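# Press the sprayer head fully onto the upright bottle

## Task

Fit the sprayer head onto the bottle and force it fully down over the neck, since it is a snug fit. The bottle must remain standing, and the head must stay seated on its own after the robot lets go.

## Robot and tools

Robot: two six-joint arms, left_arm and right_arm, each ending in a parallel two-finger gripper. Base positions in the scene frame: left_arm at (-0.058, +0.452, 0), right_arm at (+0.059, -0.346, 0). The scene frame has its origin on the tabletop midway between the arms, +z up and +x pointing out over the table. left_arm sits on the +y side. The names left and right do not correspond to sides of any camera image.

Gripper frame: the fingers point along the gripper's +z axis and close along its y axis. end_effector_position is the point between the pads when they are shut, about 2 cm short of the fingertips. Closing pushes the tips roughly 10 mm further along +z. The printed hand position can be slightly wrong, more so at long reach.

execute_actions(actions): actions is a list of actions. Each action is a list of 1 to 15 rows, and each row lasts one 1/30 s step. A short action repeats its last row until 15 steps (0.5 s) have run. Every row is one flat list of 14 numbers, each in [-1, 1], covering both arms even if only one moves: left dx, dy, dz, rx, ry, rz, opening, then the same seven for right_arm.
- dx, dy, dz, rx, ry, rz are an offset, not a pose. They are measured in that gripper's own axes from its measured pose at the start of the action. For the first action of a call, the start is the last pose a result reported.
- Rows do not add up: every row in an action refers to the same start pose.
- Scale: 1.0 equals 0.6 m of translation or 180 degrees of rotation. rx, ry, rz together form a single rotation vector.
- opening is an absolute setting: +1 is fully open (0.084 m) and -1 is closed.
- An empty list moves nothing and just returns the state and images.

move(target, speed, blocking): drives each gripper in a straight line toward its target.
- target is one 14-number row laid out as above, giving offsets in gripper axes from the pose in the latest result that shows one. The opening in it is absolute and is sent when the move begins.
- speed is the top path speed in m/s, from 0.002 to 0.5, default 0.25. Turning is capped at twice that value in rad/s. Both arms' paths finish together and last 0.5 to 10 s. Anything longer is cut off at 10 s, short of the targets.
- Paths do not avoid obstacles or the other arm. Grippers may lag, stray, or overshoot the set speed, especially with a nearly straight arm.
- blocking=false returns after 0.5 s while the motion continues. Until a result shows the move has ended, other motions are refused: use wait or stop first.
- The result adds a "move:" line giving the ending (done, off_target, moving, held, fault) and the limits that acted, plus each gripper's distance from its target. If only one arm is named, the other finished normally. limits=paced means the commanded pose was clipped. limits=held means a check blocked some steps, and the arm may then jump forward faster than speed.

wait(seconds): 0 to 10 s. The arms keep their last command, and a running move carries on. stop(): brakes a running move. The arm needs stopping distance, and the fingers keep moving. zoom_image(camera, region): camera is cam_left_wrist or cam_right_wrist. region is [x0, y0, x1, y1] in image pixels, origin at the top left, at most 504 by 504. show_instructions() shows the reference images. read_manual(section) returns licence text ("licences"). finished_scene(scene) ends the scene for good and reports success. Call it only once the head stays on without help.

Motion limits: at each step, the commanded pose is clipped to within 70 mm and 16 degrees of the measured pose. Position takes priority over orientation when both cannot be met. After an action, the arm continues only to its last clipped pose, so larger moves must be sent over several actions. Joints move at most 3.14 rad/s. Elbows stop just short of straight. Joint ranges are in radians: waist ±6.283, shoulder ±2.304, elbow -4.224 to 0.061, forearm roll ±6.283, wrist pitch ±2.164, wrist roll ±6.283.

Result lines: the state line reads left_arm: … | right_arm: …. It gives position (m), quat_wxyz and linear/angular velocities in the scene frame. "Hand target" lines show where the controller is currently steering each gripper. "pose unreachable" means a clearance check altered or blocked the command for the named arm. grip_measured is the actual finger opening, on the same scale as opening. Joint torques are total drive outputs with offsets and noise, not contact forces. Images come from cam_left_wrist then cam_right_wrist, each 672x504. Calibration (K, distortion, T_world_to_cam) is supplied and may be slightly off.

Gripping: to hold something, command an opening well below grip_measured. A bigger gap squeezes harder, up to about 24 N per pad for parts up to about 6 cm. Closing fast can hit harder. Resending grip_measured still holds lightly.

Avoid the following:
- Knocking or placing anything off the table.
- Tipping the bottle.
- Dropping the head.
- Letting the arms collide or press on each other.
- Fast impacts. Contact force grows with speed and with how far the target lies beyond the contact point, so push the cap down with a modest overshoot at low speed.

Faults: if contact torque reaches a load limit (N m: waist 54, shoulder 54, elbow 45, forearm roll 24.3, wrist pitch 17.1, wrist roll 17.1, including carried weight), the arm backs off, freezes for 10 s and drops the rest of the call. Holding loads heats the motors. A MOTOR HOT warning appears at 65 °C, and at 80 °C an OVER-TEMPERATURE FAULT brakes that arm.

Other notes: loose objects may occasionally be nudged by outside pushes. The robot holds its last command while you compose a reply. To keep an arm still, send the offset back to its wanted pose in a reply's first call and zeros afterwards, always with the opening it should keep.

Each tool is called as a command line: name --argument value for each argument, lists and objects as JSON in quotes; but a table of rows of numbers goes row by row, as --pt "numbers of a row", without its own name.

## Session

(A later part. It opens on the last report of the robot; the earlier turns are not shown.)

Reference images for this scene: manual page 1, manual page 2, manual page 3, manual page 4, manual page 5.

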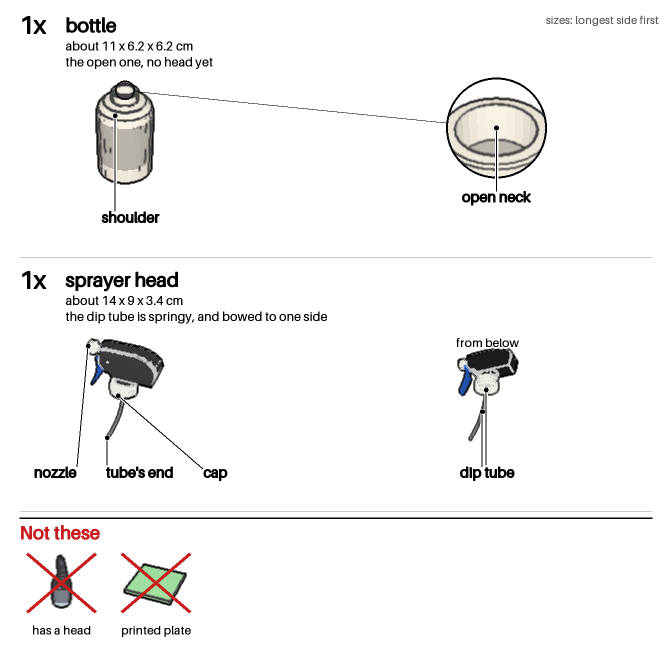

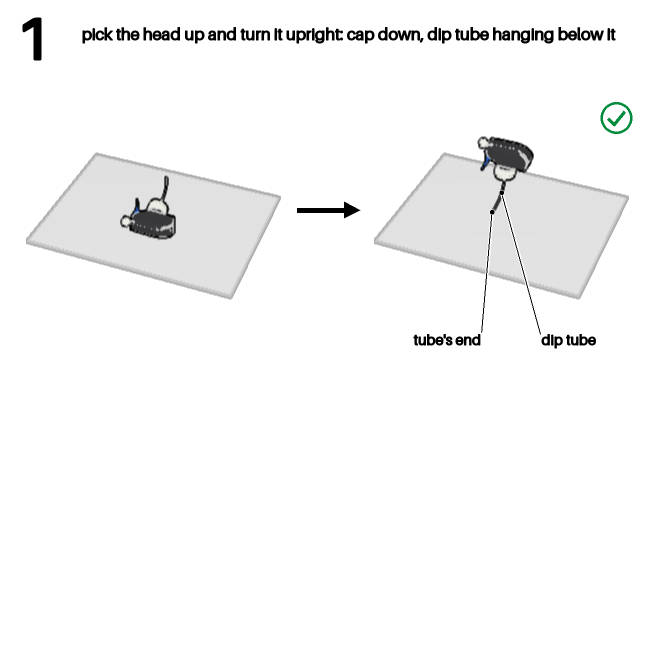

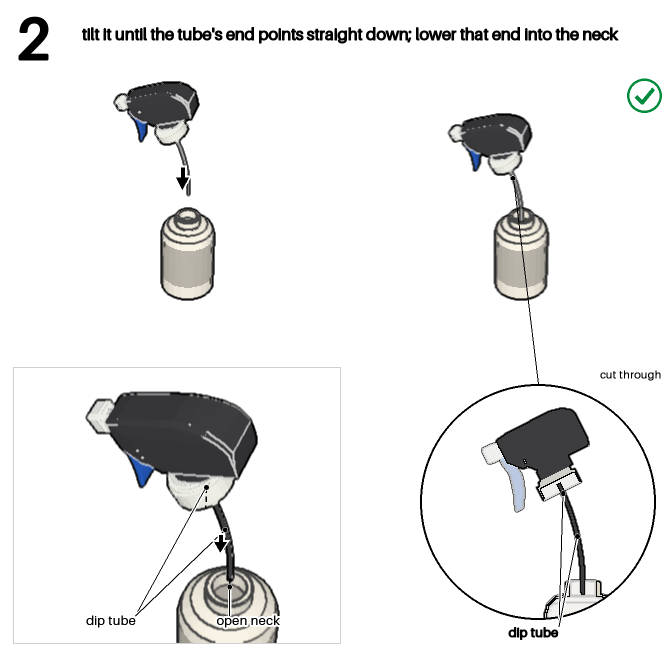

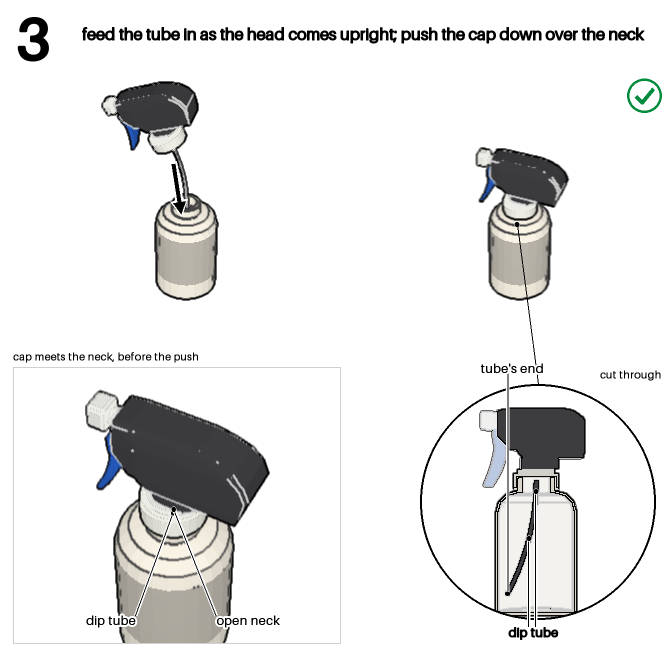

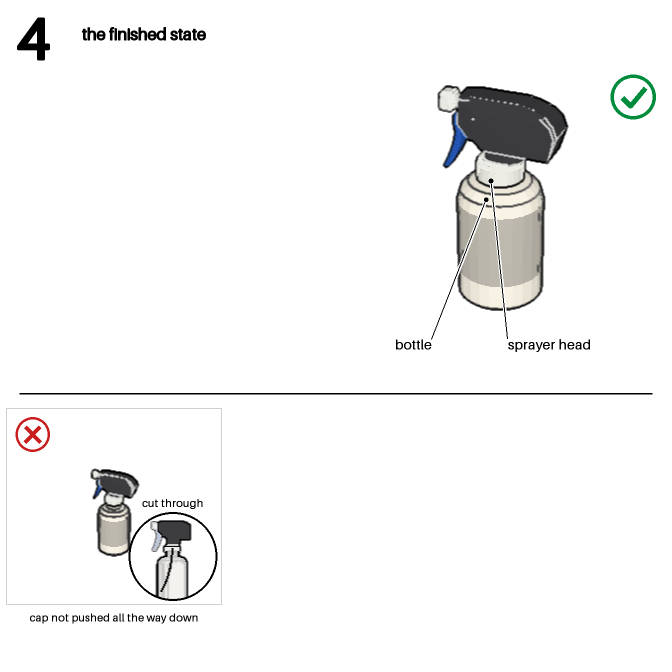

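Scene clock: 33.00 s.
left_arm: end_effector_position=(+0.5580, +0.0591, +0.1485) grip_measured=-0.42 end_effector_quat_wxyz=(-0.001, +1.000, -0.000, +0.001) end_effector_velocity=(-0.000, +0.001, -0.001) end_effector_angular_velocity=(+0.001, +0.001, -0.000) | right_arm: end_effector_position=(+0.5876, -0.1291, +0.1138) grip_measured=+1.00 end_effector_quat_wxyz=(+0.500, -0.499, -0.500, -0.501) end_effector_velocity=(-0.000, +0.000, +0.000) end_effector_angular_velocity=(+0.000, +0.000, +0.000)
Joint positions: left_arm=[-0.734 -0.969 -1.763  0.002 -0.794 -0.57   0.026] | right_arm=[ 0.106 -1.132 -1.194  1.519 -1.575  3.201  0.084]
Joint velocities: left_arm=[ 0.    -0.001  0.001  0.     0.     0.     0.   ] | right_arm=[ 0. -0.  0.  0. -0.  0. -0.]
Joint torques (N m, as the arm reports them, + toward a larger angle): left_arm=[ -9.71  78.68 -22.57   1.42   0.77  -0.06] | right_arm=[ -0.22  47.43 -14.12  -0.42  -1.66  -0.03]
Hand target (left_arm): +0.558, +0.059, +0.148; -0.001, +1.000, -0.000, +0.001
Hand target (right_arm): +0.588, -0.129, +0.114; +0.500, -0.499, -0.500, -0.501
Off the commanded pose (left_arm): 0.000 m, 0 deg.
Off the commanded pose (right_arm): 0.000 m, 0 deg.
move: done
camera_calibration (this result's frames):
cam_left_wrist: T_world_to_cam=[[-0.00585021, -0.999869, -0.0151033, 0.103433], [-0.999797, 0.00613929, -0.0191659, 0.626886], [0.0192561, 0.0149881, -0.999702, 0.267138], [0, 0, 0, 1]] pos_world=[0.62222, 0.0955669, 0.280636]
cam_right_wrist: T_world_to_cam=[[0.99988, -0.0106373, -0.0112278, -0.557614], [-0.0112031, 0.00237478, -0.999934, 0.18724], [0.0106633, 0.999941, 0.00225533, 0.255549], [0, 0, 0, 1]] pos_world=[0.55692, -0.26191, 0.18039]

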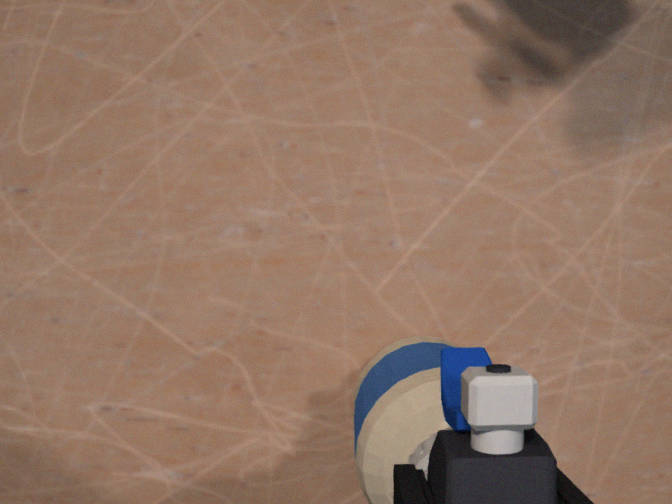

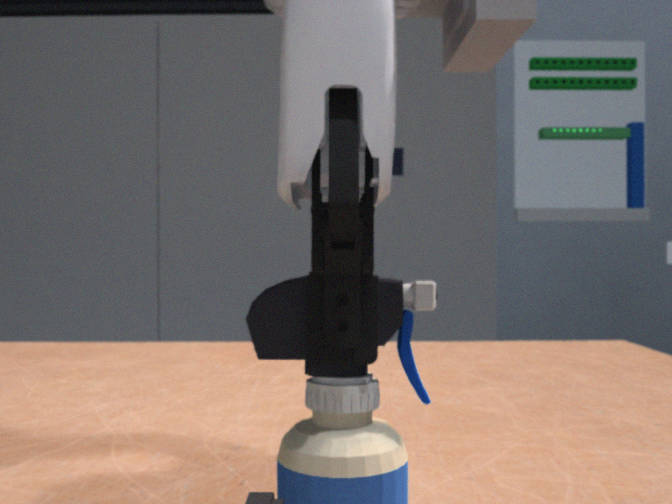

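move --target '[0,0,0.015,0,0,0,-1,0,0,0,0,0,0,1]' --speed 0.01

move --target '[0,0,0,0,0,0,0.3,0,0,0,0,0,0,1]'

move --target '[0,0,-0.1,0,0,0,0.3,0,0,0,0,0,0,1]' --speed 0.1

Scene clock: 34.37 s.
left_arm: end_effector_position=(+0.5586, +0.0584, +0.1410) grip_measured=-0.44 end_effector_quat_wxyz=(+0.000, +1.000, -0.000, +0.001) end_effector_velocity=(-0.001, +0.000, -0.001) end_effector_angular_velocity=(+0.002, +0.002, -0.001) | right_arm: end_effector_position=(+0.5876, -0.1291, +0.1138) grip_measured=+1.00 end_effector_quat_wxyz=(+0.500, -0.499, -0.500, -0.501) end_effector_velocity=(+0.000, -0.001, -0.000) end_effector_angular_velocity=(-0.000, +0.000, -0.001)
Joint positions: left_arm=[-0.735 -0.98  -1.763  0.002 -0.781 -0.57   0.025] | right_arm=[ 0.106 -1.132 -1.194  1.519 -1.575  3.201  0.084]
Joint velocities: left_arm=[-0.    -0.001  0.001  0.    -0.     0.     0.   ] | right_arm=[-0.003 -0.     0.    -0.001 -0.    -0.     0.   ]
Joint torques (N m, as the arm reports them, + toward a larger angle): left_arm=[ -4.02  51.58 -12.34   3.12   0.95   0.12] | right_arm=[  0.01  48.13 -14.32   0.09  -1.6   -0.07]
Hand target (left_arm): +0.558, +0.059, +0.139; -0.001, +1.000, -0.000, +0.001
Hand target (right_arm): +0.588, -0.129, +0.114; +0.500, -0.499, -0.500, -0.501
Off the commanded pose (left_arm): 0.002 m, 0 deg.
Off the commanded pose (right_arm): 0.000 m, 0 deg.
move: done
camera_calibration (this result's frames):
cam_left_wrist: T_world_to_cam=[[-0.00600921, -0.999888, -0.0137342, 0.102551], [-0.999759, 0.00629724, -0.021025, 0.627528], [0.0211091, 0.0136045, -0.999685, 0.2587], [0, 0, 0, 1]] pos_world=[0.622532, 0.0950686, 0.273221]
cam_right_wrist: T_world_to_cam=[[0.99988, -0.0106373, -0.011228, -0.557614], [-0.0112034, 0.00237475, -0.999934, 0.18724], [0.0106633, 0.999941, 0.00225529, 0.255549], [0, 0, 0, 1]] pos_world=[0.55692, -0.26191, 0.18039]

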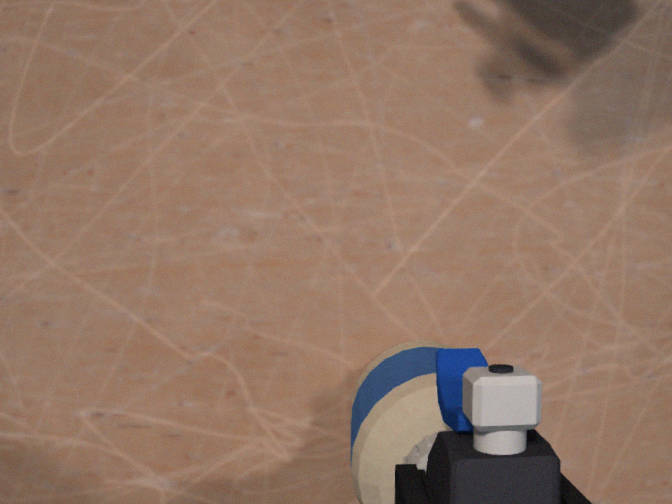

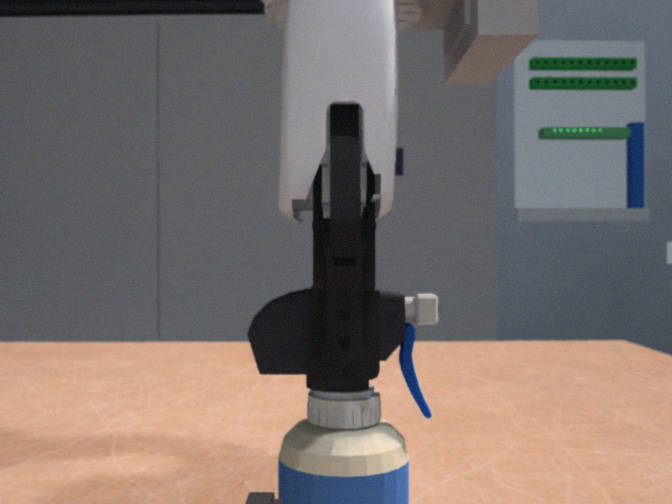

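Scene clock: 34.87 s.
left_arm: end_effector_position=(+0.5585, +0.0585, +0.1407) grip_measured=+0.29 end_effector_quat_wxyz=(-0.000, +1.000, -0.000, +0.001) end_effector_velocity=(+0.001, -0.001, +0.002) end_effector_angular_velocity=(-0.002, -0.003, -0.000) | right_arm: end_effector_position=(+0.5876, -0.1291, +0.1138) grip_measured=+1.00 end_effector_quat_wxyz=(+0.500, -0.499, -0.500, -0.501) end_effector_velocity=(+0.001, -0.001, +0.000) end_effector_angular_velocity=(-0.000, +0.000, -0.002)
Joint positions: left_arm=[-0.735 -0.98  -1.763  0.002 -0.781 -0.57   0.056] | right_arm=[ 0.106 -1.132 -1.194  1.519 -1.575  3.201  0.084]
Joint velocities: left_arm=[-0.     0.001 -0.002  0.    -0.    -0.    -0.   ] | right_arm=[-0.002  0.    -0.     0.001  0.     0.    -0.   ]
Joint torques (N m, as the arm reports them, + toward a larger angle): left_arm=[ -8.49  77.33 -24.69   1.3    0.52   0.15] | right_arm=[  1.08  47.85 -14.32   0.17  -1.6   -0.15]
Hand target (left_arm): +0.559, +0.058, +0.141; +0.000, +1.000, -0.000, +0.001
Hand target (right_arm): +0.588, -0.129, +0.114; +0.500, -0.499, -0.500, -0.501
Off the commanded pose (left_arm): 0.000 m, 0 deg.
Off the commanded pose (right_arm): 0.000 m, 0 deg.
move: done
camera_calibration (this result's frames):
cam_left_wrist: T_world_to_cam=[[-0.00598899, -0.999884, -0.0139905, 0.102695], [-0.999767, 0.00627753, -0.0206722, 0.62737], [0.0207576, 0.0138634, -0.999688, 0.258626], [0, 0, 0, 1]] pos_world=[0.62247, 0.0951593, 0.272951]
cam_right_wrist: T_world_to_cam=[[0.99988, -0.0106372, -0.0112283, -0.557614], [-0.0112036, 0.0023747, -0.999934, 0.18724], [0.0106631, 0.999941, 0.00225524, 0.255549], [0, 0, 0, 1]] pos_world=[0.55692, -0.26191, 0.18039]

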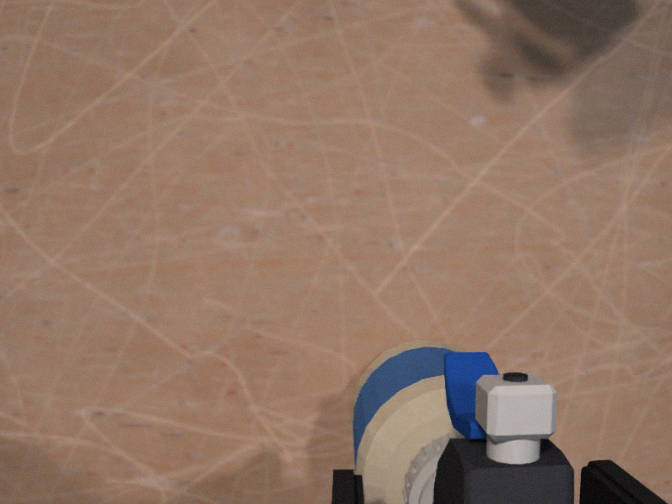

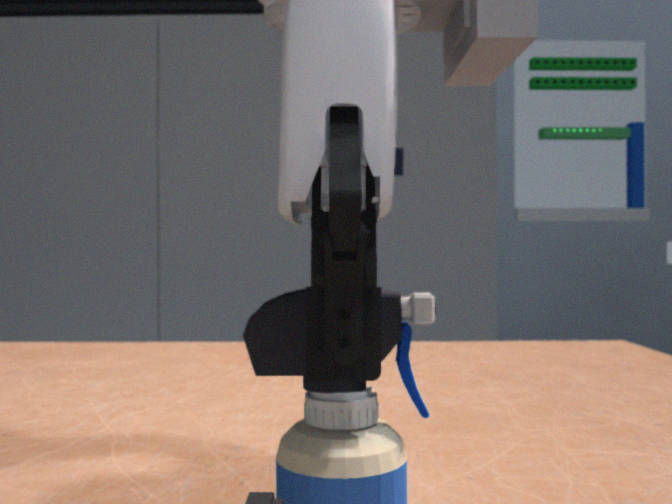

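Scene clock: 35.83 s.
left_arm: end_effector_position=(+0.5583, +0.0586, +0.2004) grip_measured=+0.29 end_effector_quat_wxyz=(-0.000, +1.000, -0.000, +0.001) end_effector_velocity=(+0.001, -0.000, +0.003) end_effector_angular_velocity=(-0.001, -0.002, -0.001) | right_arm: end_effector_position=(+0.5876, -0.1291, +0.1138) grip_measured=+1.00 end_effector_quat_wxyz=(+0.500, -0.499, -0.500, -0.501) end_effector_velocity=(+0.000, +0.000, -0.000) end_effector_angular_velocity=(-0.000, -0.000, -0.001)
Joint positions: left_arm=[-0.735 -0.91  -1.783  0.002 -0.872 -0.57   0.056] | right_arm=[ 0.106 -1.132 -1.194  1.519 -1.575  3.201  0.084]
Joint velocities: left_arm=[ 0.     0.002 -0.002 -0.    -0.002  0.001 -0.   ] | right_arm=[ 0.     0.    -0.     0.001  0.    -0.     0.   ]
Joint torques (N m, as the arm reports them, + toward a larger angle): left_arm=[ -8.85  79.03 -24.07   1.48   0.76   0.13] | right_arm=[ -1.24  46.83 -14.02  -0.05  -1.65  -0.16]
Hand target (left_arm): +0.558, +0.059, +0.201; -0.000, +1.000, -0.000, +0.001
Hand target (right_arm): +0.588, -0.129, +0.114; +0.500, -0.499, -0.500, -0.501
Off the commanded pose (left_arm): 0.000 m, 0 deg.
Off the commanded pose (right_arm): 0.000 m, 0 deg.
move: done
camera_calibration (this result's frames):
cam_left_wrist: T_world_to_cam=[[-0.00590143, -0.99988, -0.0143115, 0.103628], [-0.999775, 0.0061914, -0.0203023, 0.628385], [0.0203885, 0.0141885, -0.999691, 0.318446], [0, 0, 0, 1]] pos_world=[0.622363, 0.0952062, 0.332589]
cam_right_wrist: T_world_to_cam=[[0.99988, -0.0106369, -0.0112283, -0.557614], [-0.0112037, 0.00237467, -0.999934, 0.18724], [0.0106629, 0.999941, 0.00225522, 0.255549], [0, 0, 0, 1]] pos_world=[0.55692, -0.26191, 0.18039]

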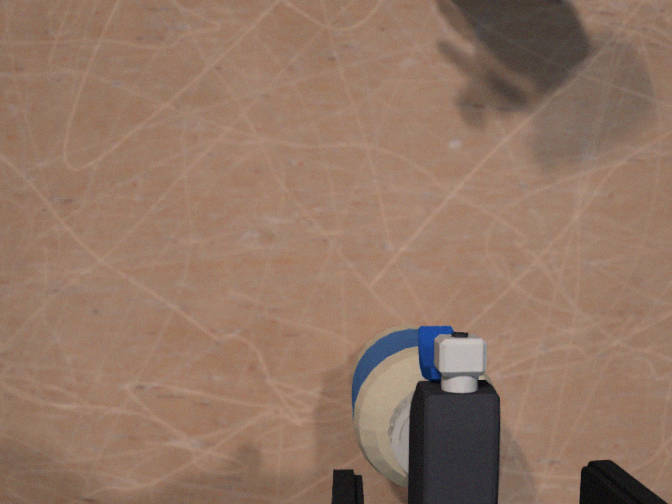

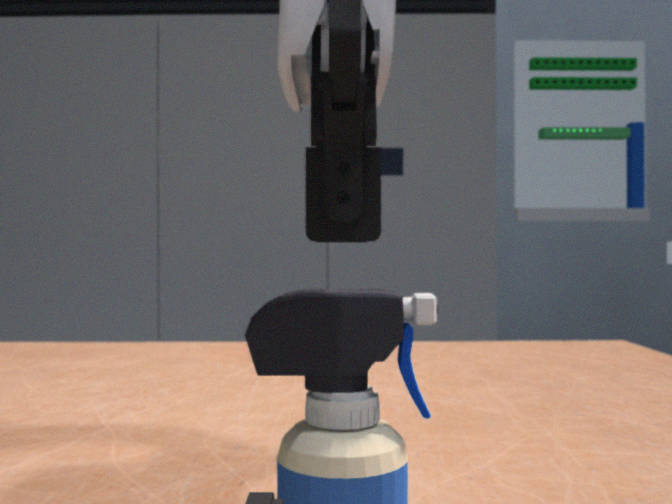

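finished_scene --scene 2

The scene is finished: the task was done.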